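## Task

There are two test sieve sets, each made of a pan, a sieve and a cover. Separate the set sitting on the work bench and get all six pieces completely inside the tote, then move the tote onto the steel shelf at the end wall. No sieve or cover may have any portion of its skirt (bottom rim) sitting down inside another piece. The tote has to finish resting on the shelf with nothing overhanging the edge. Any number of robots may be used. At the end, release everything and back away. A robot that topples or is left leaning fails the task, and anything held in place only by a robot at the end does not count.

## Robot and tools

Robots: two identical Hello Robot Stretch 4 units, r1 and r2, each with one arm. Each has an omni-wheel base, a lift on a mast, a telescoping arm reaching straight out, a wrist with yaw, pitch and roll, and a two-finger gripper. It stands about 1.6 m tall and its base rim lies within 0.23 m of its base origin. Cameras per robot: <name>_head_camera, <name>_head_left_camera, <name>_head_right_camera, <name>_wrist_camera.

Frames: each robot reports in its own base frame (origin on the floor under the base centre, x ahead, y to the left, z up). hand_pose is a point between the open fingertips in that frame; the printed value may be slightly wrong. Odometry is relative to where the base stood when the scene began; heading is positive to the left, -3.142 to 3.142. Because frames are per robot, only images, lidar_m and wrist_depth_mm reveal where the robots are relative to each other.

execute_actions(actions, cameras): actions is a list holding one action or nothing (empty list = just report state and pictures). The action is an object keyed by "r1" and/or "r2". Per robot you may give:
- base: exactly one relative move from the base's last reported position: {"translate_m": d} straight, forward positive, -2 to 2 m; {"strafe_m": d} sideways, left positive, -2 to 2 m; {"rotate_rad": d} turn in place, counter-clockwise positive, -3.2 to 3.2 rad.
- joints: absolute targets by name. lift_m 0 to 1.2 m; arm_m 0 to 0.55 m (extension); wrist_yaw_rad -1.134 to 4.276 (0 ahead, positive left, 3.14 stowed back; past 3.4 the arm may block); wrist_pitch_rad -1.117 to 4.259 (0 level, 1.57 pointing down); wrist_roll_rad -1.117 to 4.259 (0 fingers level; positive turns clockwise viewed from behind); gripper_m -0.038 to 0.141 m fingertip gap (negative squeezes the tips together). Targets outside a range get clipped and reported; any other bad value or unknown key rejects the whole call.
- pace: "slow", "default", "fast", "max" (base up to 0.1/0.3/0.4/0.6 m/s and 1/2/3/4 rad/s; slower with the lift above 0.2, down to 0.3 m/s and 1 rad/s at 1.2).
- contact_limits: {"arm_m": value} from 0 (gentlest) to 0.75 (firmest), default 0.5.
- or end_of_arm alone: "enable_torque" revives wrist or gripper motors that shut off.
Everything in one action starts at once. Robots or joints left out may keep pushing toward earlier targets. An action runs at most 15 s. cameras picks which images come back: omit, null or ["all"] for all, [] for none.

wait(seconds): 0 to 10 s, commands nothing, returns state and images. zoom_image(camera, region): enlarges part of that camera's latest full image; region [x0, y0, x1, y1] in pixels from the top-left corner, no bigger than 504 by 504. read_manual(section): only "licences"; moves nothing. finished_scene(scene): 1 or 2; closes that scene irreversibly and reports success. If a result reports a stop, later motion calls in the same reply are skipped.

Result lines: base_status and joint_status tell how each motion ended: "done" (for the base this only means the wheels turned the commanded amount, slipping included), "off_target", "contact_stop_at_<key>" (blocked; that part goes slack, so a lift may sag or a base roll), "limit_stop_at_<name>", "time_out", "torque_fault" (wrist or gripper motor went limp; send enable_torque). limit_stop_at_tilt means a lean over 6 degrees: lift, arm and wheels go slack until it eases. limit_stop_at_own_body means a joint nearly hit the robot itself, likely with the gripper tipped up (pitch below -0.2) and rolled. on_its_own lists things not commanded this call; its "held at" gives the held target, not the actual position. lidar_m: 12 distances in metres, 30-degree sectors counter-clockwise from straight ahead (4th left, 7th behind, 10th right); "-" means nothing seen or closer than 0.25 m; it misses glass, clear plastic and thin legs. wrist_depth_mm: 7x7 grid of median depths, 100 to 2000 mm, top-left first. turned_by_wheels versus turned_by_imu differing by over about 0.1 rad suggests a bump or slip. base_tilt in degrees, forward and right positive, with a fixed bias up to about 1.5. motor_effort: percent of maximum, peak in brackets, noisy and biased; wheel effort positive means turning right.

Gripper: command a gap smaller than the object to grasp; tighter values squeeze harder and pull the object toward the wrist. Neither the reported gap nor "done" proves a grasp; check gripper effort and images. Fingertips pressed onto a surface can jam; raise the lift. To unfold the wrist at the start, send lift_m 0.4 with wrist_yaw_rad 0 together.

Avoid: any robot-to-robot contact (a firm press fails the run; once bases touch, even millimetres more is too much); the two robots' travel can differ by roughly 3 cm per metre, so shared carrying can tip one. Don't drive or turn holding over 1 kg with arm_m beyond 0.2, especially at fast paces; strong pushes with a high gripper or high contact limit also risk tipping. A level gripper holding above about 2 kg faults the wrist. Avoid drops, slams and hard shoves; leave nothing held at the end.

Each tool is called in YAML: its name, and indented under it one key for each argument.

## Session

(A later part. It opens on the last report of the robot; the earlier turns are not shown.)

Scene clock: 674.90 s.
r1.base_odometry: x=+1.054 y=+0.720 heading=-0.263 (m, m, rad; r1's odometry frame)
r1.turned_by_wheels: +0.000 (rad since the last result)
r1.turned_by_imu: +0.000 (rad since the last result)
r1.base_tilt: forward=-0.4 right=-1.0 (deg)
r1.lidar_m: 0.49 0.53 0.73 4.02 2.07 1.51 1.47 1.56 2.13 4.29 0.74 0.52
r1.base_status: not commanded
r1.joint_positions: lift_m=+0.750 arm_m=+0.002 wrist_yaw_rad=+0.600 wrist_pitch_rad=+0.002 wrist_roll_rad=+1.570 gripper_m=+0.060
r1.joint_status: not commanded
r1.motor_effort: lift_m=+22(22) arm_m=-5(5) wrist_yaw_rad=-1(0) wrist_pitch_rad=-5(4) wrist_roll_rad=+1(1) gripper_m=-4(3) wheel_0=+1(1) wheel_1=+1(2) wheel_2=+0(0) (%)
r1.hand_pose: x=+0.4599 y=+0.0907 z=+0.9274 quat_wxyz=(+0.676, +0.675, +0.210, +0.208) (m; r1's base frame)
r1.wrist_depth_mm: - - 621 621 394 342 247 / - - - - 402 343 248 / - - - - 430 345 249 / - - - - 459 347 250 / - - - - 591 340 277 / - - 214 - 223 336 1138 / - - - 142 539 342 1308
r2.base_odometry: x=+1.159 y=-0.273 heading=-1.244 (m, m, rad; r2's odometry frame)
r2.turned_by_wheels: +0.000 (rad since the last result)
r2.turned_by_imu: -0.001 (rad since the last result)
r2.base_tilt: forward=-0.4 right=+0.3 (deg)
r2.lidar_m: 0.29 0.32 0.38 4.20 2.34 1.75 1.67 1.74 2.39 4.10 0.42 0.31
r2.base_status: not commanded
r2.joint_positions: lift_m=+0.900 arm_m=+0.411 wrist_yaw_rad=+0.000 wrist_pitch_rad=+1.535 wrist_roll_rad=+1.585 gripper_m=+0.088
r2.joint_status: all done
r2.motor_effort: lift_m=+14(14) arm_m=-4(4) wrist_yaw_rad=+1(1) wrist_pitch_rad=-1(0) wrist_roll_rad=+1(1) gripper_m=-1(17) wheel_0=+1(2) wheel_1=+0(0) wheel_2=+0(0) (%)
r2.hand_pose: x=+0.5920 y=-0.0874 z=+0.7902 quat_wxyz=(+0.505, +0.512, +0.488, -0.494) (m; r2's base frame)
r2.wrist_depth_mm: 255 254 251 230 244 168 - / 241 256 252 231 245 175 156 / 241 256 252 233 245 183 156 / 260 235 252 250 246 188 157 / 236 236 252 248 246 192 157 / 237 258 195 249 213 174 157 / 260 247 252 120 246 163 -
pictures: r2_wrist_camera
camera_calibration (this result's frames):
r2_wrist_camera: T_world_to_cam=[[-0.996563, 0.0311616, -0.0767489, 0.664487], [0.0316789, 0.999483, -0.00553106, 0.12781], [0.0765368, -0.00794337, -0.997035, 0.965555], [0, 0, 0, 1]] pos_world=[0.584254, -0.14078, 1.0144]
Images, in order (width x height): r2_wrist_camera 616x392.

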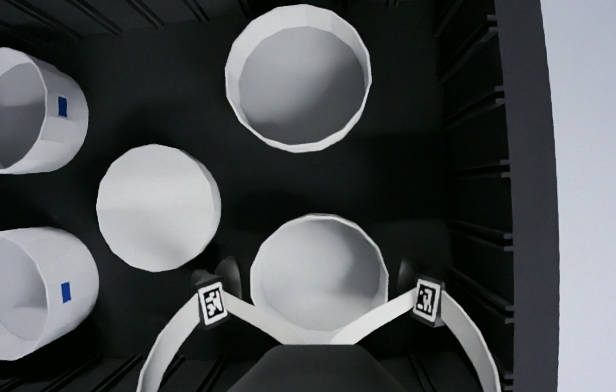

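execute_actions:
  actions:
    - {"r2": {"joints": {"lift_m": 1.01}, "pace": "fast"}, "r1": {"base": {"strafe_m": -0.045}, "joints": {"wrist_yaw_rad": 0.75, "lift_m": 0.68, "gripper_m": 0.05}}}
  cameras: ["r2_wrist_camera"]

execute_actions:
  actions:
    - {"r2": {"base": {"translate_m": -0.1}, "joints": {"arm_m": 0.0, "wrist_pitch_rad": -0.02, "wrist_yaw_rad": -0.2, "gripper_m": 0.05}}, "r1": {"base": {"translate_m": 0.12}}}
  cameras: ["r1_wrist_camera", "r1_head_camera"]

Scene clock: 732.90 s.
r1.base_odometry: x=+1.042 y=+0.677 heading=-0.263 (m, m, rad; r1's odometry frame)
r1.turned_by_wheels: +0.000 (rad since the last result)
r1.turned_by_imu: -0.001 (rad since the last result)
r1.base_tilt: forward=-0.4 right=-1.0 (deg)
r1.lidar_m: 0.44 0.50 0.71 4.06 2.07 1.55 1.44 1.56 2.10 4.25 0.73 0.50
r1.base_status: done
r1.joint_positions: lift_m=+0.680 arm_m=+0.002 wrist_yaw_rad=+0.750 wrist_pitch_rad=+0.002 wrist_roll_rad=+1.570 gripper_m=+0.050
r1.joint_status: all done
r1.motor_effort: lift_m=+18(21) arm_m=-5(5) wrist_yaw_rad=+0(1) wrist_pitch_rad=-4(4) wrist_roll_rad=+0(1) gripper_m=-3(4) wheel_0=+2(7) wheel_1=+0(12) wheel_2=+0(5) (%)
r1.hand_pose: x=+0.4431 y=+0.1326 z=+0.8577 quat_wxyz=(+0.659, +0.657, +0.259, +0.258) (m; r1's base frame)
r1.wrist_depth_mm: - - - - 357 197 220 / - - - - 389 214 250 / - - - - 399 237 1042 / - - - - 394 291 1160 / - - - - 392 357 1205 / - - 210 - 218 1537 1205 / - - - 143 407 1537 1205
r2.base_odometry: x=+1.159 y=-0.273 heading=-1.244 (m, m, rad; r2's odometry frame)
r2.turned_by_wheels: +0.000 (rad since the last result)
r2.turned_by_imu: -0.001 (rad since the last result)
r2.base_tilt: forward=-0.4 right=+0.3 (deg)
r2.lidar_m: 0.27 0.31 0.41 4.21 2.38 1.73 1.67 1.75 2.42 4.07 0.46 0.29
r2.base_status: not commanded
r2.joint_positions: lift_m=+1.010 arm_m=+0.411 wrist_yaw_rad=+0.000 wrist_pitch_rad=+1.535 wrist_roll_rad=+1.585 gripper_m=+0.088
r2.joint_status: all done
r2.motor_effort: lift_m=+21(21) arm_m=-4(4) wrist_yaw_rad=+1(0) wrist_pitch_rad=+0(1) wrist_roll_rad=+0(0) gripper_m=+0(1) wheel_0=+2(1) wheel_1=+0(0) wheel_2=+0(0) (%)
r2.hand_pose: x=+0.5920 y=-0.0874 z=+0.8996 quat_wxyz=(+0.505, +0.512, +0.488, -0.494) (m; r2's base frame)
r2.wrist_depth_mm: 283 281 279 290 286 349 347 / 340 351 364 342 353 349 347 / 362 353 364 342 355 351 347 / 377 370 343 359 355 351 347 / 355 349 364 359 357 351 349 / 347 349 194 351 213 351 351 / 289 286 281 120 271 351 351
pictures: r2_wrist_camera
camera_calibration (this result's frames):
r2_wrist_camera: T_world_to_cam=[[-0.996563, 0.0311616, -0.0767489, 0.672878], [0.0316789, 0.999483, -0.00553106, 0.128415], [0.0765368, -0.00794337, -0.997035, 1.07462], [0, 0, 0, 1]] pos_world=[0.58425, -0.14078, 1.12379]
Images, in order (width x height): r2_wrist_camera 616x392.

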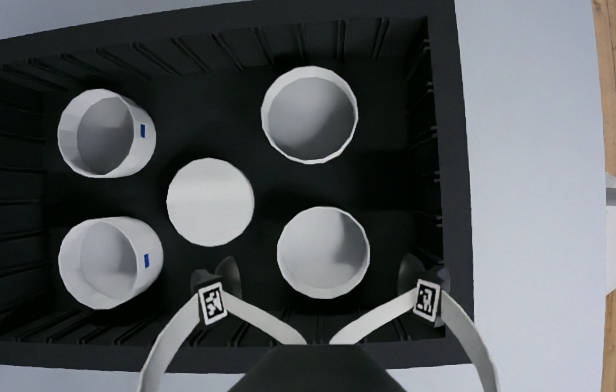

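Scene clock: 735.20 s.
r1.base_odometry: x=+1.158 y=+0.645 heading=-0.263 (m, m, rad; r1's odometry frame)
r1.turned_by_wheels: +0.000 (rad since the last result)
r1.turned_by_imu: +0.000 (rad since the last result)
r1.base_tilt: forward=-0.4 right=-1.0 (deg)
r1.lidar_m: 0.35 0.40 0.55 4.10 2.25 1.66 1.58 1.65 2.31 4.22 0.52 0.39
r1.base_status: done
r1.joint_positions: lift_m=+0.680 arm_m=+0.002 wrist_yaw_rad=+0.750 wrist_pitch_rad=+0.002 wrist_roll_rad=+1.570 gripper_m=+0.050
r1.joint_status: not commanded
r1.motor_effort: lift_m=+18(19) arm_m=-5(5) wrist_yaw_rad=+0(0) wrist_pitch_rad=-4(4) wrist_roll_rad=+1(1) gripper_m=-5(4) wheel_0=+1(6) wheel_1=+1(6) wheel_2=-3(8) (%)
r1.hand_pose: x=+0.4431 y=+0.1326 z=+0.8577 quat_wxyz=(+0.659, +0.657, +0.259, +0.258) (m; r1's base frame)
r1.wrist_depth_mm: - - - - 262 196 - / - - - - 278 200 151 / - - - - 307 199 148 / - - - - 336 198 147 / - - - - 368 196 147 / - - 210 - 219 194 - / - - - 143 310 178 160
r2.base_odometry: x=+1.127 y=-0.179 heading=-1.244 (m, m, rad; r2's odometry frame)
r2.turned_by_wheels: +0.000 (rad since the last result)
r2.turned_by_imu: -0.001 (rad since the last result)
r2.base_tilt: forward=-0.5 right=+0.4 (deg)
r2.lidar_m: 0.37 0.40 0.58 4.20 2.20 1.62 1.55 1.64 2.28 4.10 0.59 0.40
r2.base_status: done
r2.joint_positions: lift_m=+1.010 arm_m=+0.001 wrist_yaw_rad=-0.200 wrist_pitch_rad=-0.017 wrist_roll_rad=+1.585 gripper_m=+0.050
r2.joint_status: all done
r2.motor_effort: lift_m=+21(21) arm_m=-5(2) wrist_yaw_rad=+1(2) wrist_pitch_rad=-7(14) wrist_roll_rad=+0(0) gripper_m=-3(2) wheel_0=+0(5) wheel_1=-1(4) wheel_2=-1(5) (%)
r2.hand_pose: x=+0.4370 y=-0.1430 z=+1.1929 quat_wxyz=(+0.699, +0.708, -0.077, -0.064) (m; r2's base frame)
r2.wrist_depth_mm: 1756 - - - - 960 647 / 1756 - - - - 976 654 / 1756 - - - - 1008 661 / 1756 - - - - - 603 / 1708 - - - - 891 640 / 1708 - 195 - 191 750 615 / 1756 - - 120 - 788 591
pictures: r1_head_camera, r1_wrist_camera
camera_calibration (this result's frames):
r1_wrist_camera: T_world_to_cam=[[0.00768167, -0.0127044, -0.99989, 0.85555], [-0.649201, 0.760476, -0.01465, 0.259246], [0.760578, 0.649242, -0.00240598, -0.194243], [0, 0, 0, 1]] pos_world=[0.309468, -0.06017, 0.858787]
Images, in order (width x height): r1_head_camera 420x560, r1_wrist_camera 616x392.

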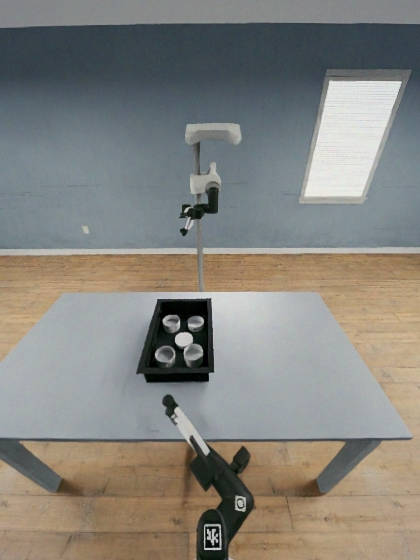

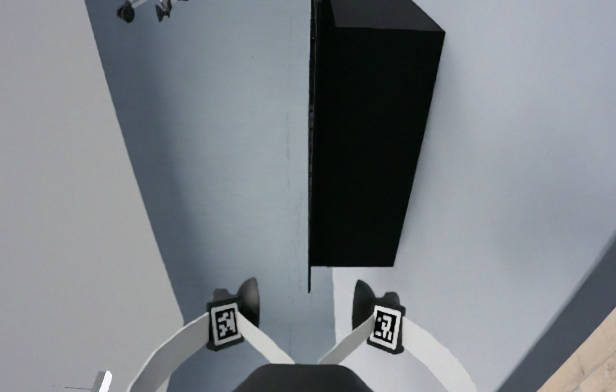

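execute_actions:
  actions:
    - {"r2": {"joints": {"lift_m": 0.676}, "pace": "fast"}, "r1": {"joints": {"arm_m": 0.11}, "contact_limits": {"arm_m": 0.15}, "pace": "slow"}}
  cameras: ["r1_wrist_camera", "r2_wrist_camera", "r1_head_camera", "r2_head_camera"]

Scene clock: 745.50 s.
r1.base_odometry: x=+1.158 y=+0.645 heading=-0.263 (m, m, rad; r1's odometry frame)
r1.turned_by_wheels: +0.000 (rad since the last result)
r1.turned_by_imu: -0.001 (rad since the last result)
r1.base_tilt: forward=-0.4 right=-1.0 (deg)
r1.lidar_m: 0.37 0.38 0.56 4.04 2.23 1.67 1.58 1.68 2.29 4.24 0.54 0.39
r1.base_status: not commanded
r1.joint_positions: lift_m=+0.680 arm_m=+0.109 wrist_yaw_rad=+0.750 wrist_pitch_rad=+0.002 wrist_roll_rad=+1.570 gripper_m=+0.050
r1.joint_status: all done
r1.motor_effort: lift_m=+18(18) arm_m=+6(6) wrist_yaw_rad=+0(1) wrist_pitch_rad=-4(5) wrist_roll_rad=+0(0) gripper_m=-4(4) wheel_0=+1(1) wheel_1=+2(1) wheel_2=-3(3) (%)
r1.contact_limits: arm_m 0.15
r1.hand_pose: x=+0.5506 y=+0.1326 z=+0.8577 quat_wxyz=(+0.659, +0.657, +0.260, +0.258) (m; r1's base frame)
r1.wrist_depth_mm: - - - - 251 195 - / - - - - 180 174 150 / - - - 591 185 180 147 / - - - 477 205 196 147 / - - - 413 232 195 146 / - - 211 359 219 193 - / - - - 143 300 176 -
r2.base_odometry: x=+1.127 y=-0.179 heading=-1.244 (m, m, rad; r2's odometry frame)
r2.turned_by_wheels: +0.000 (rad since the last result)
r2.turned_by_imu: -0.001 (rad since the last result)
r2.base_tilt: forward=-0.5 right=+0.3 (deg)
r2.lidar_m: 0.37 0.40 0.54 4.20 2.21 1.64 1.56 1.61 2.30 4.12 0.58 0.43
r2.base_status: not commanded
r2.joint_positions: lift_m=+0.676 arm_m=+0.001 wrist_yaw_rad=-0.200 wrist_pitch_rad=-0.018 wrist_roll_rad=+1.585 gripper_m=+0.050
r2.joint_status: all done
r2.motor_effort: lift_m=+14(16) arm_m=-4(4) wrist_yaw_rad=+1(1) wrist_pitch_rad=-9(6) wrist_roll_rad=+0(0) gripper_m=-4(2) wheel_0=+1(0) wheel_1=+0(1) wheel_2=-2(2) (%)
r2.hand_pose: x=+0.4370 y=-0.1430 z=+0.8596 quat_wxyz=(+0.699, +0.708, -0.077, -0.064) (m; r2's base frame)
r2.wrist_depth_mm: - - - - 449 237 1042 / - - - - 466 224 265 / - - - - 477 226 255 / - - - - 407 211 246 / - - - - 392 211 238 / - 1499 195 788 192 198 229 / - - - 120 370 190 -
pictures: r1_head_camera, r1_wrist_camera, r2_head_camera, r2_wrist_camera
camera_calibration (this result's frames):
r1_wrist_camera: T_world_to_cam=[[0.00768216, -0.0127042, -0.99989, 0.854725], [-0.649221, 0.760459, -0.0146501, 0.329033], [0.760561, 0.649262, -0.00240588, -0.275992], [0, 0, 0, 1]] pos_world=[0.416958, -0.0601663, 0.858787]
r2_wrist_camera: T_world_to_cam=[[0.063797, 0.0190362, -0.997781, 0.84372], [0.204661, 0.978318, 0.0317507, 0.0780047], [0.976752, -0.206232, 0.0585178, -0.282918], [0, 0, 0, 1]] pos_world=[0.20655, -0.150722, 0.855927]
Images, in order (width x height): r1_head_camera 420x560, r1_wrist_camera 616x392, r2_head_camera 420x560, r2_wrist_camera 616x392.

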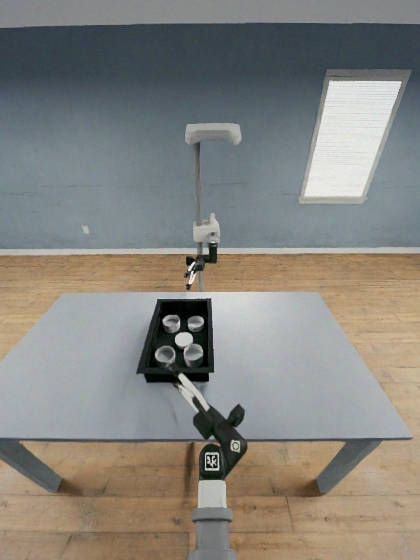

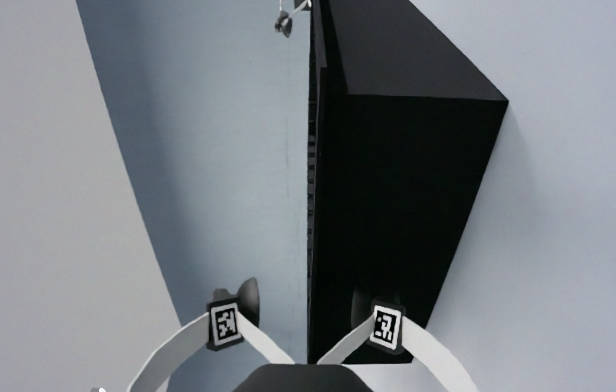

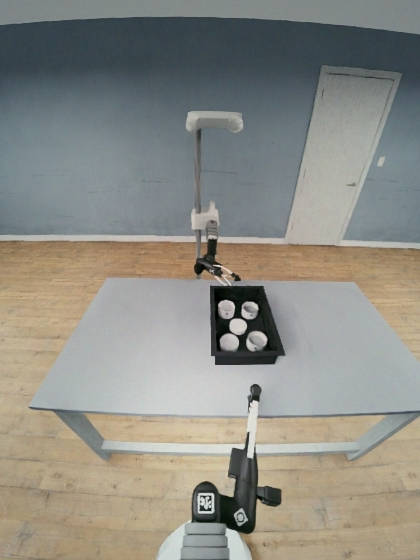

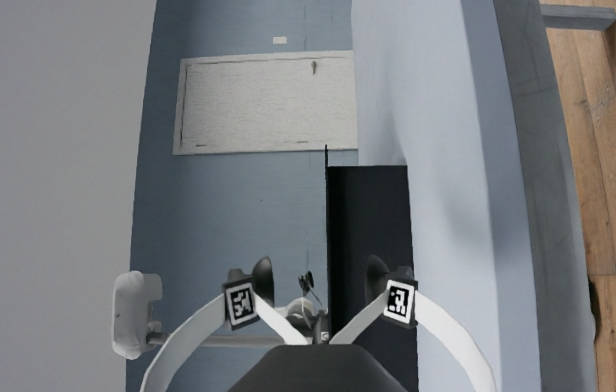

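zoom_image:
  camera: "r1_head_camera"
  region: [130, 330, 250, 430]

zoom_image:
  camera: "r2_head_camera"
  region: [180, 240, 320, 420]

Region (130, 330, 250, 430) of r1_head_camera's 420x560 image, scaled by 4.200, with more detail than that image has.

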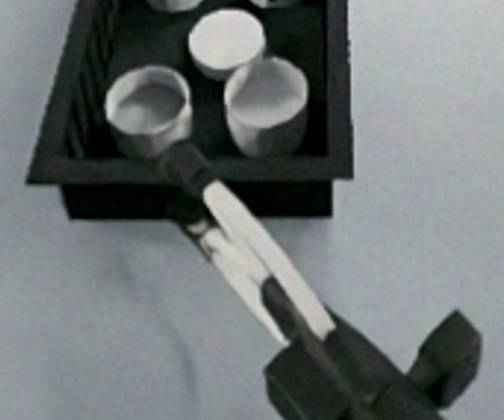

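Region (180, 240, 320, 420) of r2_head_camera's 420x560 image, scaled by 2.800, with more detail than that image has.

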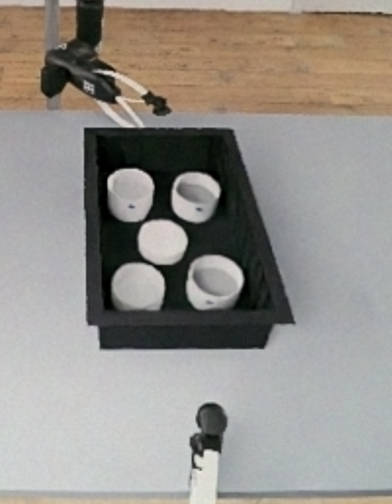

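execute_actions:
  actions:
    - {"r2": {"joints": {"lift_m": 0.672, "arm_m": 0.13, "gripper_m": 0.035}, "contact_limits": {"arm_m": 0.15}, "pace": "slow"}, "r1": {"joints": {"lift_m": 0.675, "gripper_m": 0.025}, "pace": "slow"}}
  cameras: ["r1_wrist_camera", "r2_wrist_camera", "r1_head_camera", "r2_head_camera"]

Scene clock: 769.20 s.
r1.base_odometry: x=+1.158 y=+0.645 heading=-0.263 (m, m, rad; r1's odometry frame)
r1.turned_by_wheels: +0.000 (rad since the last result)
r1.turned_by_imu: -0.001 (rad since the last result)
r1.base_tilt: forward=-0.4 right=-1.0 (deg)
r1.lidar_m: 0.37 0.39 0.55 4.06 2.25 1.66 1.58 1.65 2.29 4.23 0.52 0.41
r1.base_status: not commanded
r1.joint_positions: lift_m=+0.675 arm_m=+0.109 wrist_yaw_rad=+0.750 wrist_pitch_rad=+0.002 wrist_roll_rad=+1.570 gripper_m=+0.025
r1.joint_status: all done
r1.motor_effort: lift_m=+18(21) arm_m=+6(6) wrist_yaw_rad=-1(1) wrist_pitch_rad=-5(4) wrist_roll_rad=+0(0) gripper_m=-4(7) wheel_0=+1(1) wheel_1=+1(1) wheel_2=-3(3) (%)
r1.hand_pose: x=+0.5506 y=+0.1326 z=+0.8528 quat_wxyz=(+0.659, +0.657, +0.260, +0.258) (m; r1's base frame)
r1.wrist_depth_mm: - - - 278 250 185 - / - - - 202 180 173 - / - - - 192 185 177 - / - - - 216 206 187 139 / - - - 245 233 186 - / - - - 259 253 182 - / - - - 155 187 167 -
r2.base_odometry: x=+1.127 y=-0.179 heading=-1.244 (m, m, rad; r2's odometry frame)
r2.turned_by_wheels: +0.000 (rad since the last result)
r2.turned_by_imu: -0.001 (rad since the last result)
r2.base_tilt: forward=-0.5 right=+0.3 (deg)
r2.lidar_m: 0.40 0.40 0.55 4.21 2.23 1.65 1.54 1.64 2.24 4.09 0.59 0.41
r2.base_status: not commanded
r2.joint_positions: lift_m=+0.672 arm_m=+0.129 wrist_yaw_rad=-0.200 wrist_pitch_rad=-0.018 wrist_roll_rad=+1.585 gripper_m=+0.035
r2.joint_status: all done
r2.motor_effort: lift_m=+13(9) arm_m=+4(2) wrist_yaw_rad=+1(1) wrist_pitch_rad=-8(7) wrist_roll_rad=-1(0) gripper_m=-2(6) wheel_0=+0(1) wheel_1=+0(0) wheel_2=-1(2) (%)
r2.contact_limits: arm_m 0.15
r2.hand_pose: x=+0.5654 y=-0.1430 z=+0.8556 quat_wxyz=(+0.699, +0.708, -0.077, -0.064) (m; r2's base frame)
r2.wrist_depth_mm: - - - - 421 189 - / - - - - 436 193 - / - - - - 285 196 - / - - - - 274 198 - / - - - 272 266 199 - / - 1336 193 263 191 183 - / - 1281 1281 119 251 156 -
pictures: r1_head_camera, r1_wrist_camera, r2_head_camera, r2_wrist_camera
camera_calibration (this result's frames):
r1_wrist_camera: T_world_to_cam=[[0.0076821, -0.0127043, -0.99989, 0.849757], [-0.649221, 0.760458, -0.0146501, 0.328961], [0.760561, 0.649262, -0.00240597, -0.276005], [0, 0, 0, 1]] pos_world=[0.416959, -0.0601662, 0.853819]
r2_wrist_camera: T_world_to_cam=[[0.063797, 0.0190361, -0.997781, 0.831579], [0.20466, 0.978318, 0.0317505, 0.0518449], [0.976752, -0.206232, 0.0585178, -0.408136], [0, 0, 0, 1]] pos_world=[0.334985, -0.150722, 0.851971]
Images, in order (width x height): r1_head_camera 420x560, r1_wrist_camera 616x392, r2_head_camera 420x560, r2_wrist_camera 616x392.

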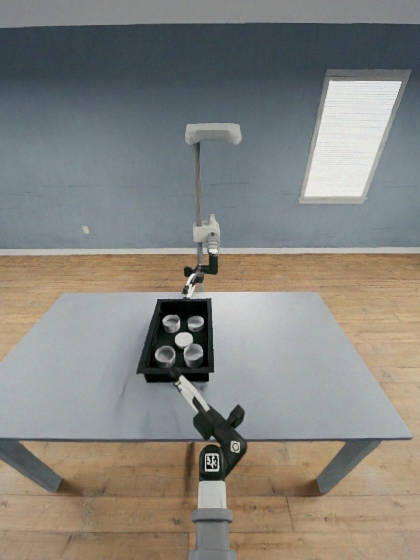

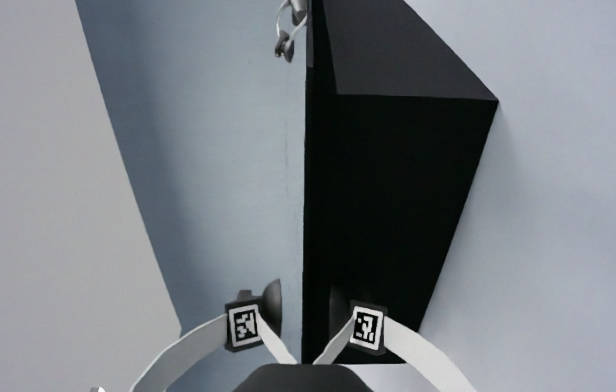

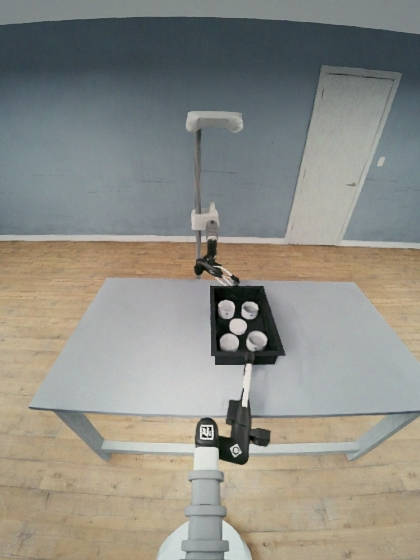

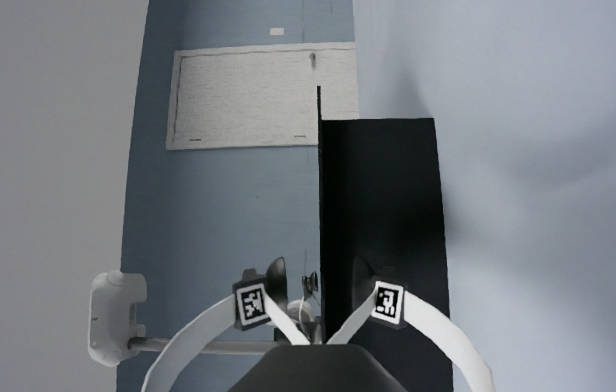

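execute_actions:
  actions:
    - {"r2": {"joints": {"arm_m": 0.139, "gripper_m": 0.012}, "contact_limits": {"arm_m": 0.15}, "pace": "slow"}, "r1": {"joints": {"arm_m": 0.112, "gripper_m": 0.008}, "contact_limits": {"arm_m": 0.15}, "pace": "slow"}}
  cameras: ["r1_wrist_camera", "r2_wrist_camera"]

Scene clock: 784.87 s.
r1.base_odometry: x=+1.158 y=+0.645 heading=-0.263 (m, m, rad; r1's odometry frame)
r1.turned_by_wheels: +0.000 (rad since the last result)
r1.turned_by_imu: -0.001 (rad since the last result)
r1.base_tilt: forward=-0.4 right=-1.0 (deg)
r1.lidar_m: 0.38 0.38 0.53 4.07 2.27 1.67 1.58 1.68 2.32 4.25 0.52 0.40
r1.base_status: not commanded
r1.joint_positions: lift_m=+0.675 arm_m=+0.111 wrist_yaw_rad=+0.750 wrist_pitch_rad=+0.002 wrist_roll_rad=+1.570 gripper_m=+0.008
r1.joint_status: all done
r1.motor_effort: lift_m=+19(18) arm_m=+6(5) wrist_yaw_rad=+0(1) wrist_pitch_rad=-4(4) wrist_roll_rad=+1(1) gripper_m=-5(7) wheel_0=+1(1) wheel_1=+1(2) wheel_2=-3(3) (%)
r1.contact_limits: arm_m 0.15
r1.hand_pose: x=+0.5526 y=+0.1326 z=+0.8528 quat_wxyz=(+0.659, +0.657, +0.260, +0.258) (m; r1's base frame)
r1.wrist_depth_mm: - - - 278 250 185 - / - - - 203 181 173 - / - - - 190 183 175 - / - - - 211 203 187 139 / - - - 242 229 185 - / - - - 208 255 182 - / - - 183 160 181 167 -
r2.base_odometry: x=+1.127 y=-0.179 heading=-1.244 (m, m, rad; r2's odometry frame)
r2.turned_by_wheels: +0.000 (rad since the last result)
r2.turned_by_imu: -0.001 (rad since the last result)
r2.base_tilt: forward=-0.4 right=+0.3 (deg)
r2.lidar_m: 0.38 0.40 0.56 4.18 2.23 1.62 1.55 1.66 2.27 4.07 0.60 0.42
r2.base_status: not commanded
r2.joint_positions: lift_m=+0.672 arm_m=+0.138 wrist_yaw_rad=-0.200 wrist_pitch_rad=-0.018 wrist_roll_rad=+1.585 gripper_m=+0.012
r2.joint_status: all done
r2.motor_effort: lift_m=+13(13) arm_m=+5(9) wrist_yaw_rad=+1(1) wrist_pitch_rad=-8(7) wrist_roll_rad=+0(0) gripper_m=-2(4) wheel_0=+1(1) wheel_1=+0(0) wheel_2=-1(2) (%)
r2.contact_limits: arm_m 0.15
r2.hand_pose: x=+0.5744 y=-0.1430 z=+0.8556 quat_wxyz=(+0.699, +0.708, -0.077, -0.064) (m; r2's base frame)
r2.wrist_depth_mm: - - - - 421 188 - / - - - - 433 192 - / - - - - 277 196 - / - - - - 267 199 - / - - - - 258 199 - / - 1308 - 206 187 198 - / - 1255 1229 122 242 156 -
pictures: r1_wrist_camera, r2_wrist_camera
camera_calibration (this result's frames):
r1_wrist_camera: T_world_to_cam=[[0.00768225, -0.0127041, -0.99989, 0.849742], [-0.649221, 0.760458, -0.0146501, 0.330258], [0.760561, 0.649262, -0.00240577, -0.277524], [0, 0, 0, 1]] pos_world=[0.418956, -0.0601662, 0.853819]
r2_wrist_camera: T_world_to_cam=[[0.063797, 0.0190362, -0.997781, 0.831005], [0.20466, 0.978318, 0.0317507, 0.0500029], [0.976752, -0.206232, 0.0585178, -0.416927], [0, 0, 0, 1]] pos_world=[0.343985, -0.150722, 0.851971]
Images, in order (width x height): r1_wrist_camera 616x392, r2_wrist_camera 616x392.

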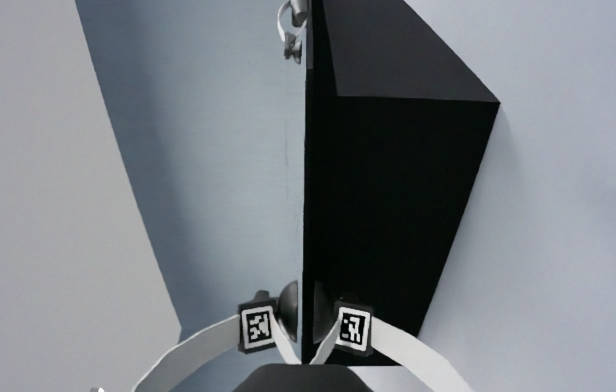

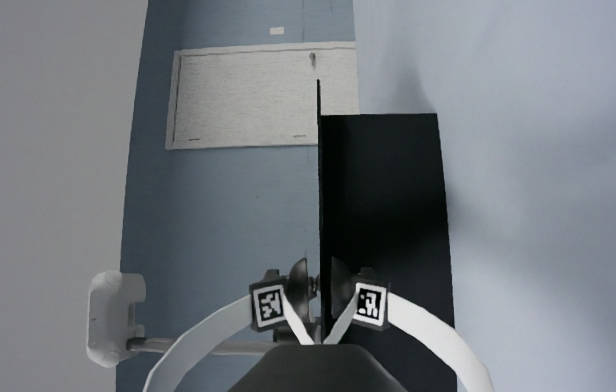

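execute_actions:
  actions:
    - {"r2": {"joints": {"arm_m": 0.143, "gripper_m": -0.012}, "contact_limits": {"arm_m": 0.2}}, "r1": {"joints": {"arm_m": 0.115, "gripper_m": -0.012}, "contact_limits": {"arm_m": 0.2}}}
  cameras: ["r1_wrist_camera", "r2_wrist_camera"]

Scene clock: 791.17 s.
r1.base_odometry: x=+1.158 y=+0.645 heading=-0.263 (m, m, rad; r1's odometry frame)
r1.turned_by_wheels: +0.000 (rad since the last result)
r1.turned_by_imu: -0.001 (rad since the last result)
r1.base_tilt: forward=-0.3 right=-1.0 (deg)
r1.lidar_m: 0.38 0.37 0.55 4.07 2.25 1.67 1.58 1.67 2.29 4.25 0.55 0.41
r1.base_status: not commanded
r1.joint_positions: lift_m=+0.675 arm_m=+0.114 wrist_yaw_rad=+0.748 wrist_pitch_rad=+0.002 wrist_roll_rad=+1.570 gripper_m=-0.012
r1.joint_status: all done
r1.motor_effort: lift_m=+18(18) arm_m=+4(3) wrist_yaw_rad=+3(2) wrist_pitch_rad=-3(4) wrist_roll_rad=+1(2) gripper_m=-15(14) wheel_0=+1(1) wheel_1=+1(1) wheel_2=-3(3) (%)
r1.contact_limits: arm_m 0.2
r1.hand_pose: x=+0.5561 y=+0.1323 z=+0.8529 quat_wxyz=(+0.659, +0.658, +0.259, +0.258) (m; r1's base frame)
r1.wrist_depth_mm: - - - 274 245 185 - / - - - 198 177 170 - / - - - 186 179 174 144 / - - - 208 198 188 140 / - - - 236 224 186 - / - - - 204 251 183 - / - - 177 162 175 168 -
r2.base_odometry: x=+1.127 y=-0.179 heading=-1.244 (m, m, rad; r2's odometry frame)
r2.turned_by_wheels: +0.000 (rad since the last result)
r2.turned_by_imu: -0.001 (rad since the last result)
r2.base_tilt: forward=-0.4 right=+0.4 (deg)
r2.lidar_m: 0.37 0.42 0.58 4.21 2.24 1.63 1.52 1.65 2.29 4.07 0.59 0.44
r2.base_status: not commanded
r2.joint_positions: lift_m=+0.672 arm_m=+0.143 wrist_yaw_rad=-0.197 wrist_pitch_rad=-0.017 wrist_roll_rad=+1.585 gripper_m=-0.012
r2.joint_status: all done
r2.motor_effort: lift_m=+13(13) arm_m=+3(4) wrist_yaw_rad=-7(7) wrist_pitch_rad=-9(10) wrist_roll_rad=+0(0) gripper_m=-13(11) wheel_0=+0(1) wheel_1=-1(1) wheel_2=+0(2) (%)
r2.contact_limits: arm_m 0.2
r2.hand_pose: x=+0.5792 y=-0.1422 z=+0.8554 quat_wxyz=(+0.699, +0.708, -0.076, -0.063) (m; r2's base frame)
r2.wrist_depth_mm: - - - - 415 187 - / - - - - 430 191 - / - - - - 271 195 - / - - - - 262 196 - / - - - - 253 198 - / - 1308 - 204 183 196 - / - 1255 1255 119 238 155 -
pictures: r1_wrist_camera, r2_wrist_camera
camera_calibration (this result's frames):
r1_wrist_camera: T_world_to_cam=[[0.00792895, -0.0124703, -0.999891, 0.849647], [-0.648321, 0.761226, -0.0146348, 0.332121], [0.761326, 0.648366, -0.00204904, -0.280545], [0, 0, 0, 1]] pos_world=[0.42217, -0.0603278, 0.85384]
r2_wrist_camera: T_world_to_cam=[[0.0628821, 0.0193986, -0.997832, 0.831043], [0.201755, 0.978921, 0.0317453, 0.0500355], [0.977415, -0.203314, 0.0576428, -0.420605], [0, 0, 0, 1]] pos_world=[0.348753, -0.150617, 0.851898]
Images, in order (width x height): r1_wrist_camera 616x392, r2_wrist_camera 616x392.

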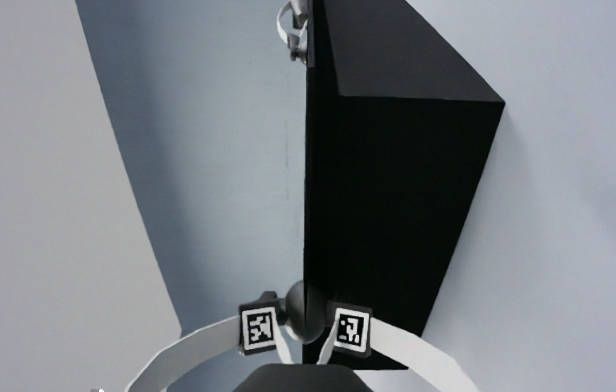

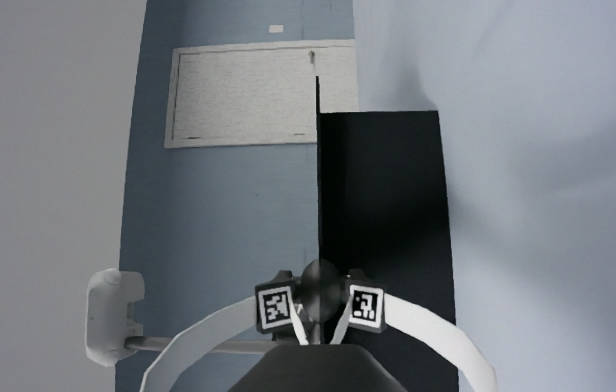

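execute_actions:
  actions:
    - {"r2": {"joints": {"arm_m": 0.15, "gripper_m": -0.03}, "contact_limits": {"arm_m": 0.2}}, "r1": {"joints": {"arm_m": 0.12, "gripper_m": -0.03}, "contact_limits": {"arm_m": 0.2}}}
  cameras: ["r1_head_camera", "r2_head_camera"]

Scene clock: 797.13 s.
r1.base_odometry: x=+1.158 y=+0.645 heading=-0.263 (m, m, rad; r1's odometry frame)
r1.turned_by_wheels: +0.000 (rad since the last result)
r1.turned_by_imu: -0.001 (rad since the last result)
r1.base_tilt: forward=-0.4 right=-1.0 (deg)
r1.lidar_m: 0.38 0.38 0.53 4.04 2.24 1.66 1.58 1.67 2.29 4.23 0.51 0.38
r1.base_status: not commanded
r1.joint_positions: lift_m=+0.675 arm_m=+0.119 wrist_yaw_rad=+0.754 wrist_pitch_rad=+0.002 wrist_roll_rad=+1.570 gripper_m=-0.029
r1.joint_status: all done
r1.motor_effort: lift_m=+18(18) arm_m=+7(8) wrist_yaw_rad=-11(15) wrist_pitch_rad=-2(4) wrist_roll_rad=+0(2) gripper_m=-21(19) wheel_0=+1(1) wheel_1=+1(2) wheel_2=-3(3) (%)
r1.contact_limits: arm_m 0.2
r1.hand_pose: x=+0.5599 y=+0.1337 z=+0.8530 quat_wxyz=(+0.658, +0.657, +0.261, +0.260) (m; r1's base frame)
r1.wrist_depth_mm: - - - 266 236 185 - / - - - 192 172 165 - / - - - 181 174 170 143 / - - - 203 193 185 139 / - - - 231 219 186 - / - - - 205 245 183 - / - - 181 176 178 162 -
r2.base_odometry: x=+1.127 y=-0.179 heading=-1.244 (m, m, rad; r2's odometry frame)
r2.turned_by_wheels: +0.000 (rad since the last result)
r2.turned_by_imu: -0.001 (rad since the last result)
r2.base_tilt: forward=-0.5 right=+0.3 (deg)
r2.lidar_m: 0.35 0.40 0.58 4.21 2.19 1.63 1.54 1.62 2.25 4.11 0.59 0.43
r2.base_status: not commanded
r2.joint_positions: lift_m=+0.672 arm_m=+0.149 wrist_yaw_rad=-0.204 wrist_pitch_rad=-0.017 wrist_roll_rad=+1.585 gripper_m=-0.030
r2.joint_status: all done
r2.motor_effort: lift_m=+14(14) arm_m=+6(6) wrist_yaw_rad=+13(19) wrist_pitch_rad=-10(10) wrist_roll_rad=+0(0) gripper_m=-12(13) wheel_0=+0(1) wheel_1=-1(1) wheel_2=-5(5) (%)
r2.contact_limits: arm_m 0.2
r2.hand_pose: x=+0.5846 y=-0.1441 z=+0.8554 quat_wxyz=(+0.699, +0.708, -0.078, -0.066) (m; r2's base frame)
r2.wrist_depth_mm: - - - - 415 186 - / - - - - 430 191 - / - - - - 267 195 - / - - - - 258 197 - / - - - - 250 197 - / - 1336 183 202 181 181 - / - 1160 - 125 234 154 -
pictures: r1_head_camera, r2_head_camera
Images, in order (width x height): r1_head_camera 420x560, r2_head_camera 420x560.

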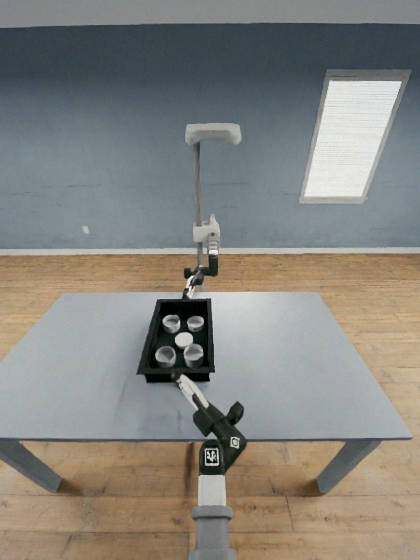

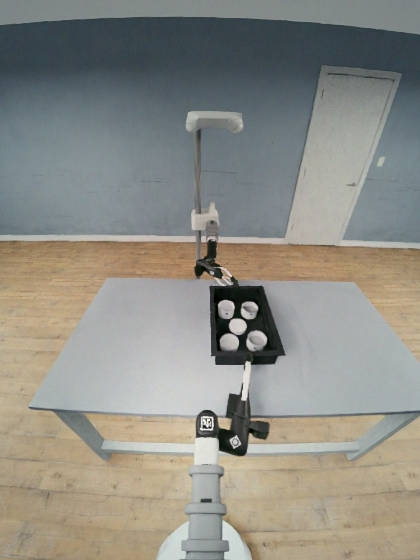

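execute_actions:
  actions:
    - {"r2": {"joints": {"arm_m": 0.146, "lift_m": 0.702}, "pace": "slow"}, "r1": {"joints": {"lift_m": 0.705}, "pace": "slow"}}
  cameras: ["r1_head_camera", "r2_head_camera", "r1_wrist_camera", "r2_wrist_camera"]

Scene clock: 803.63 s.
r1.base_odometry: x=+1.158 y=+0.645 heading=-0.263 (m, m, rad; r1's odometry frame)
r1.turned_by_wheels: +0.000 (rad since the last result)
r1.turned_by_imu: -0.001 (rad since the last result)
r1.base_tilt: forward=-0.4 right=-1.0 (deg)
r1.lidar_m: 0.38 0.40 0.54 4.08 2.23 1.66 1.58 1.65 2.33 4.23 0.56 0.41
r1.base_status: not commanded
r1.joint_positions: lift_m=+0.705 arm_m=+0.119 wrist_yaw_rad=+0.750 wrist_pitch_rad=+0.008 wrist_roll_rad=+1.570 gripper_m=-0.029
r1.joint_status: all done
r1.motor_effort: lift_m=+26(30) arm_m=+6(7) wrist_yaw_rad=-2(11) wrist_pitch_rad=-22(23) wrist_roll_rad=+0(1) gripper_m=-20(19) wheel_0=+1(1) wheel_1=+2(1) wheel_2=-3(3) (%)
r1.hand_pose: x=+0.5605 y=+0.1328 z=+0.8804 quat_wxyz=(+0.659, +0.657, +0.262, +0.257) (m; r1's base frame)
r1.wrist_depth_mm: - - - 500 237 225 - / - - - 549 170 182 178 / - - - 585 176 179 179 / - - - 484 195 200 179 / - - - 404 220 221 178 / - - - 204 247 234 176 / - - 178 160 179 200 -
r2.base_odometry: x=+1.127 y=-0.179 heading=-1.244 (m, m, rad; r2's odometry frame)
r2.turned_by_wheels: +0.000 (rad since the last result)
r2.turned_by_imu: -0.001 (rad since the last result)
r2.base_tilt: forward=-0.4 right=+0.3 (deg)
r2.lidar_m: 0.38 0.41 0.56 4.20 2.21 1.61 1.56 1.64 2.25 4.11 0.58 0.44
r2.base_status: not commanded
r2.joint_positions: lift_m=+0.701 arm_m=+0.147 wrist_yaw_rad=-0.200 wrist_pitch_rad=-0.011 wrist_roll_rad=+1.585 gripper_m=-0.030
r2.joint_status: all done
r2.on_its_own: wrist_pitch_rad is at rest, and its effort (-27) is outside its rest range (-23 to +23)
r2.motor_effort: lift_m=+23(24) arm_m=-4(0) wrist_yaw_rad=+2(13) wrist_pitch_rad=-27(28) wrist_roll_rad=+0(0) gripper_m=-17(20) wheel_0=+0(0) wheel_1=-1(1) wheel_2=-3(5) (%)
r2.hand_pose: x=+0.5830 y=-0.1430 z=+0.8828 quat_wxyz=(+0.699, +0.708, -0.075, -0.066) (m; r2's base frame)
r2.wrist_depth_mm: - - - - 525 243 - / - - - - 539 248 180 / - - - - 267 252 183 / - - - - 258 254 184 / - - - - 250 247 185 / - 1308 - 199 180 236 184 / - 1138 1281 121 235 202 -
pictures: r1_head_camera, r1_wrist_camera, r2_head_camera, r2_wrist_camera
camera_calibration (this result's frames):
r1_wrist_camera: T_world_to_cam=[[0.00319351, -0.0165606, -0.999858, 0.880325], [-0.649878, 0.759897, -0.0146618, 0.336098], [0.760032, 0.649832, -0.00833564, -0.278167], [0, 0, 0, 1]] pos_world=[0.427027, -0.0600589, 0.882809]
r2_wrist_camera: T_world_to_cam=[[0.0571558, 0.0205074, -0.998155, 0.861985], [0.204898, 0.978266, 0.0318315, 0.047174], [0.977113, -0.206339, 0.0517116, -0.421144], [0, 0, 0, 1]] pos_world=[0.352572, -0.150724, 0.880671]
Images, in order (width x height): r1_head_camera 420x560, r1_wrist_camera 616x392, r2_head_camera 420x560, r2_wrist_camera 616x392.

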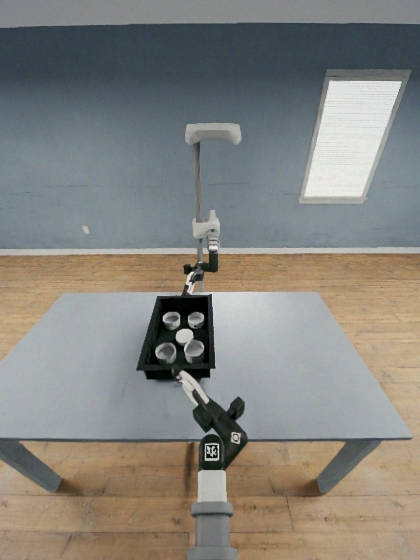

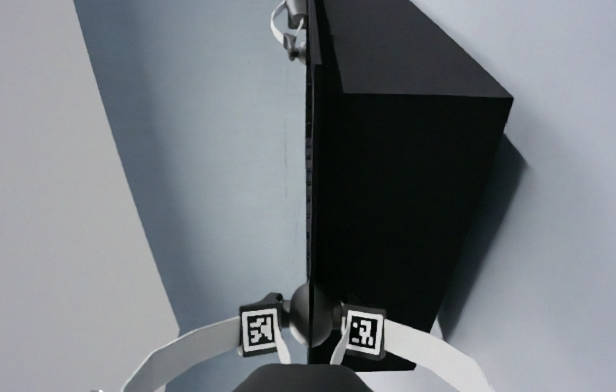

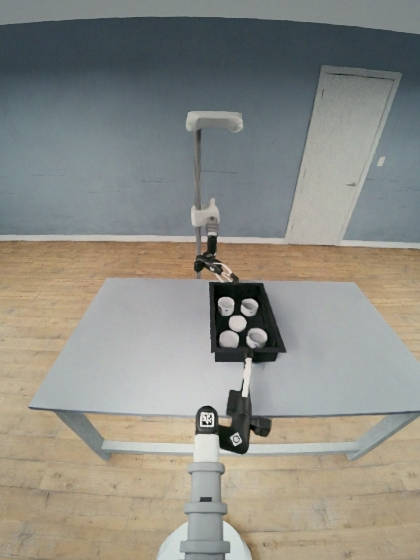

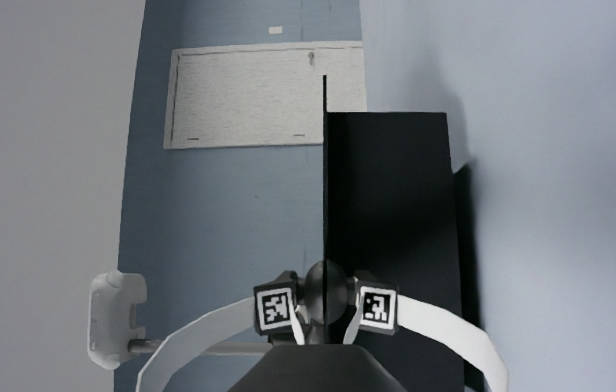

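execute_actions:
  actions:
    - {"r1": {"base": {"strafe_m": 0.3}, "joints": {"lift_m": 0.725}}, "r2": {"base": {"strafe_m": -0.3}, "joints": {"lift_m": 0.722}}}
  cameras: ["r1_wrist_camera", "r2_wrist_camera"]

Scene clock: 818.80 s.
r1.base_odometry: x=+1.236 y=+0.935 heading=-0.263 (m, m, rad; r1's odometry frame)
r1.turned_by_wheels: +0.000 (rad since the last result)
r1.turned_by_imu: -0.001 (rad since the last result)
r1.base_tilt: forward=-0.4 right=-1.0 (deg)
r1.lidar_m: 0.38 0.35 0.53 3.75 2.26 1.64 1.56 1.68 2.30 4.54 0.55 0.39
r1.base_status: done
r1.joint_positions: lift_m=+0.725 arm_m=+0.119 wrist_yaw_rad=+0.750 wrist_pitch_rad=+0.008 wrist_roll_rad=+1.570 gripper_m=-0.029
r1.joint_status: all done
r1.motor_effort: lift_m=+26(23) arm_m=+5(5) wrist_yaw_rad=+1(0) wrist_pitch_rad=-22(23) wrist_roll_rad=+0(0) gripper_m=-20(21) wheel_0=+0(10) wheel_1=+0(11) wheel_2=+0(1) (%)
r1.hand_pose: x=+0.5608 y=+0.1326 z=+0.9004 quat_wxyz=(+0.659, +0.657, +0.261, +0.256) (m; r1's base frame)
r1.wrist_depth_mm: - - - 504 236 257 - / - - - 539 169 183 204 / - - - 574 176 179 203 / - - - 477 196 228 204 / - - - 407 221 243 203 / - - - 204 247 272 200 / - - 177 162 178 234 -
r2.base_odometry: x=+0.843 y=-0.275 heading=-1.244 (m, m, rad; r2's odometry frame)
r2.turned_by_wheels: +0.000 (rad since the last result)
r2.turned_by_imu: -0.001 (rad since the last result)
r2.base_tilt: forward=-0.5 right=+0.4 (deg)
r2.lidar_m: 0.39 0.39 0.58 4.50 2.20 1.61 1.56 1.63 2.22 3.82 0.57 0.40
r2.base_status: done
r2.joint_positions: lift_m=+0.722 arm_m=+0.147 wrist_yaw_rad=-0.199 wrist_pitch_rad=-0.011 wrist_roll_rad=+1.585 gripper_m=-0.030
r2.joint_status: all done
r2.on_its_own: wrist_pitch_rad is at rest, and its effort (-27) is outside its rest range (-23 to +23)
r2.motor_effort: lift_m=+23(24) arm_m=-4(5) wrist_yaw_rad=-2(2) wrist_pitch_rad=-27(29) wrist_roll_rad=+0(1) gripper_m=-15(20) wheel_0=+0(8) wheel_1=+0(8) wheel_2=+0(0) (%)
r2.hand_pose: x=+0.5832 y=-0.1427 z=+0.9028 quat_wxyz=(+0.699, +0.708, -0.075, -0.066) (m; r2's base frame)
r2.wrist_depth_mm: - - - - 621 286 - / - - - - 647 293 212 / - - - - 267 276 216 / - - - - 258 278 211 / - - - - 250 279 211 / - 1336 - 199 180 257 217 / - 1118 1281 122 235 232 -
pictures: r1_wrist_camera, r2_wrist_camera
camera_calibration (this result's frames):
r1_wrist_camera: T_world_to_cam=[[0.00308429, -0.0166377, -0.999857, 0.900378], [-0.649211, 0.760467, -0.0146569, 0.336256], [0.760602, 0.649164, -0.00845586, -0.27813], [0, 0, 0, 1]] pos_world=[0.42707, -0.0601794, 0.902826]
r2_wrist_camera: T_world_to_cam=[[0.0571607, 0.0205724, -0.998153, 0.881976], [0.203784, 0.978498, 0.0318373, 0.0468907], [0.977346, -0.205228, 0.0517393, -0.422251], [0, 0, 0, 1]] pos_world=[0.352715, -0.150684, 0.900701]
Images, in order (width x height): r1_wrist_camera 616x392, r2_wrist_camera 616x392.

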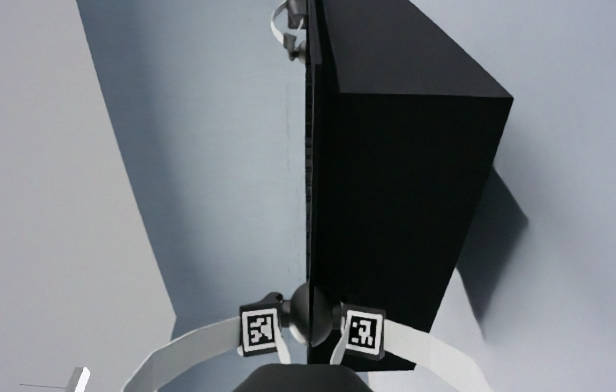

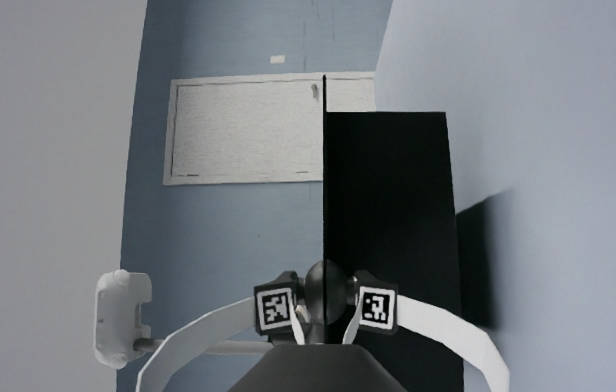

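execute_actions:
  actions:
    - {"r1": {"base": {"strafe_m": 1.0}}, "r2": {"base": {"strafe_m": -1.0}, "joints": {"arm_m": 0.15}}}
  cameras: ["r1_wrist_camera", "r2_wrist_camera"]

Scene clock: 828.67 s.
r1.base_odometry: x=+1.496 y=+1.900 heading=-0.263 (m, m, rad; r1's odometry frame)
r1.turned_by_wheels: +0.000 (rad since the last result)
r1.turned_by_imu: +0.001 (rad since the last result)
r1.base_tilt: forward=-0.4 right=-1.0 (deg)
r1.lidar_m: 0.53 0.60 2.85 2.77 2.23 1.61 1.55 1.64 2.30 1.48 0.57 0.58
r1.base_status: done
r1.joint_positions: lift_m=+0.725 arm_m=+0.119 wrist_yaw_rad=+0.749 wrist_pitch_rad=+0.008 wrist_roll_rad=+1.570 gripper_m=-0.029
r1.joint_status: not commanded
r1.motor_effort: lift_m=+26(25) arm_m=+5(5) wrist_yaw_rad=+2(4) wrist_pitch_rad=-22(22) wrist_roll_rad=+0(0) gripper_m=-20(21) wheel_0=-1(8) wheel_1=+1(9) wheel_2=+0(2) (%)
r1.hand_pose: x=+0.5609 y=+0.1323 z=+0.9004 quat_wxyz=(+0.660, +0.657, +0.261, +0.256) (m; r1's base frame)
r1.wrist_depth_mm: - - - 500 234 1661 1308 / - - - 539 170 183 1229 / - - - 580 175 179 1229 / - - - 480 195 1499 1229 / - - - 407 220 1576 1229 / - - - 204 246 1756 1255 / - - 178 151 180 1537 1281
r2.base_odometry: x=-0.104 y=-0.596 heading=-1.244 (m, m, rad; r2's odometry frame)
r2.turned_by_wheels: +0.000 (rad since the last result)
r2.turned_by_imu: +0.000 (rad since the last result)
r2.base_tilt: forward=-0.4 right=+0.3 (deg)
r2.lidar_m: 0.57 0.58 0.56 1.66 2.21 1.63 1.56 1.65 2.31 2.79 2.87 0.61
r2.base_status: done
r2.joint_positions: lift_m=+0.722 arm_m=+0.149 wrist_yaw_rad=-0.198 wrist_pitch_rad=-0.011 wrist_roll_rad=+1.585 gripper_m=-0.030
r2.joint_status: all done
r2.on_its_own: wrist_pitch_rad is at rest, and its effort (-28) is outside its rest range (-23 to +23)
r2.motor_effort: lift_m=+23(23) arm_m=+3(6) wrist_yaw_rad=-4(4) wrist_pitch_rad=-28(28) wrist_roll_rad=-1(1) gripper_m=-22(20) wheel_0=-2(8) wheel_1=+1(8) wheel_2=+1(3) (%)
r2.hand_pose: x=+0.5859 y=-0.1425 z=+0.9028 quat_wxyz=(+0.699, +0.708, -0.074, -0.066) (m; r2's base frame)
r2.wrist_depth_mm: - - - - - - 1366 / - - - - - - 1397 / - - - - 266 1921 1430 / - - - - 258 1921 1366 / - - - - 250 1983 1182 / - 1336 - 200 180 1756 1060 / - 1138 1255 122 236 233 1042
pictures: r1_wrist_camera, r2_wrist_camera
camera_calibration (this result's frames):
r1_wrist_camera: T_world_to_cam=[[0.00301585, -0.0166902, -0.999856, 0.900397], [-0.64852, 0.761057, -0.0146601, 0.336107], [0.761192, 0.648471, -0.00852866, -0.278292], [0, 0, 0, 1]] pos_world=[0.42709, -0.0603041, 0.902821]
r2_wrist_camera: T_world_to_cam=[[0.0570598, 0.0206352, -0.998157, 0.881867], [0.20311, 0.978638, 0.0318425, 0.046566], [0.977492, -0.204553, 0.0516497, -0.424787], [0, 0, 0, 1]] pos_world=[0.355449, -0.15066, 0.900699]
Images, in order (width x height): r1_wrist_camera 616x392, r2_wrist_camera 616x392.

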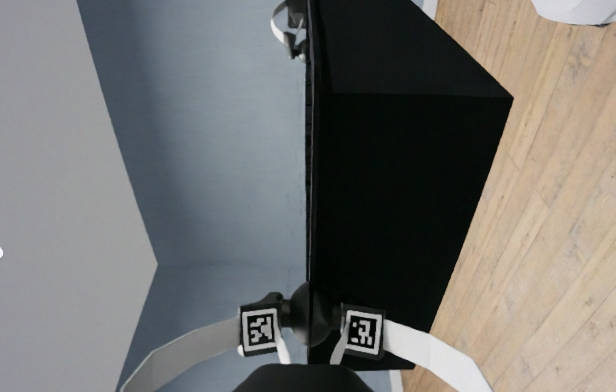

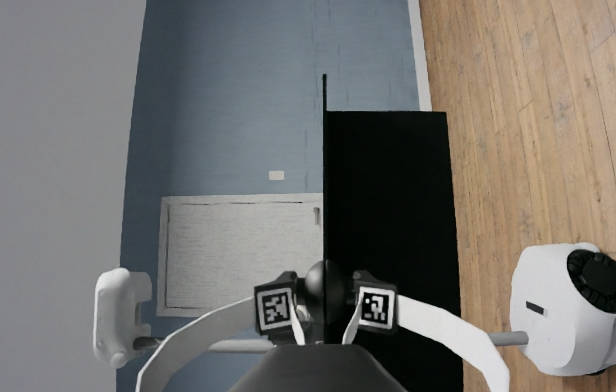

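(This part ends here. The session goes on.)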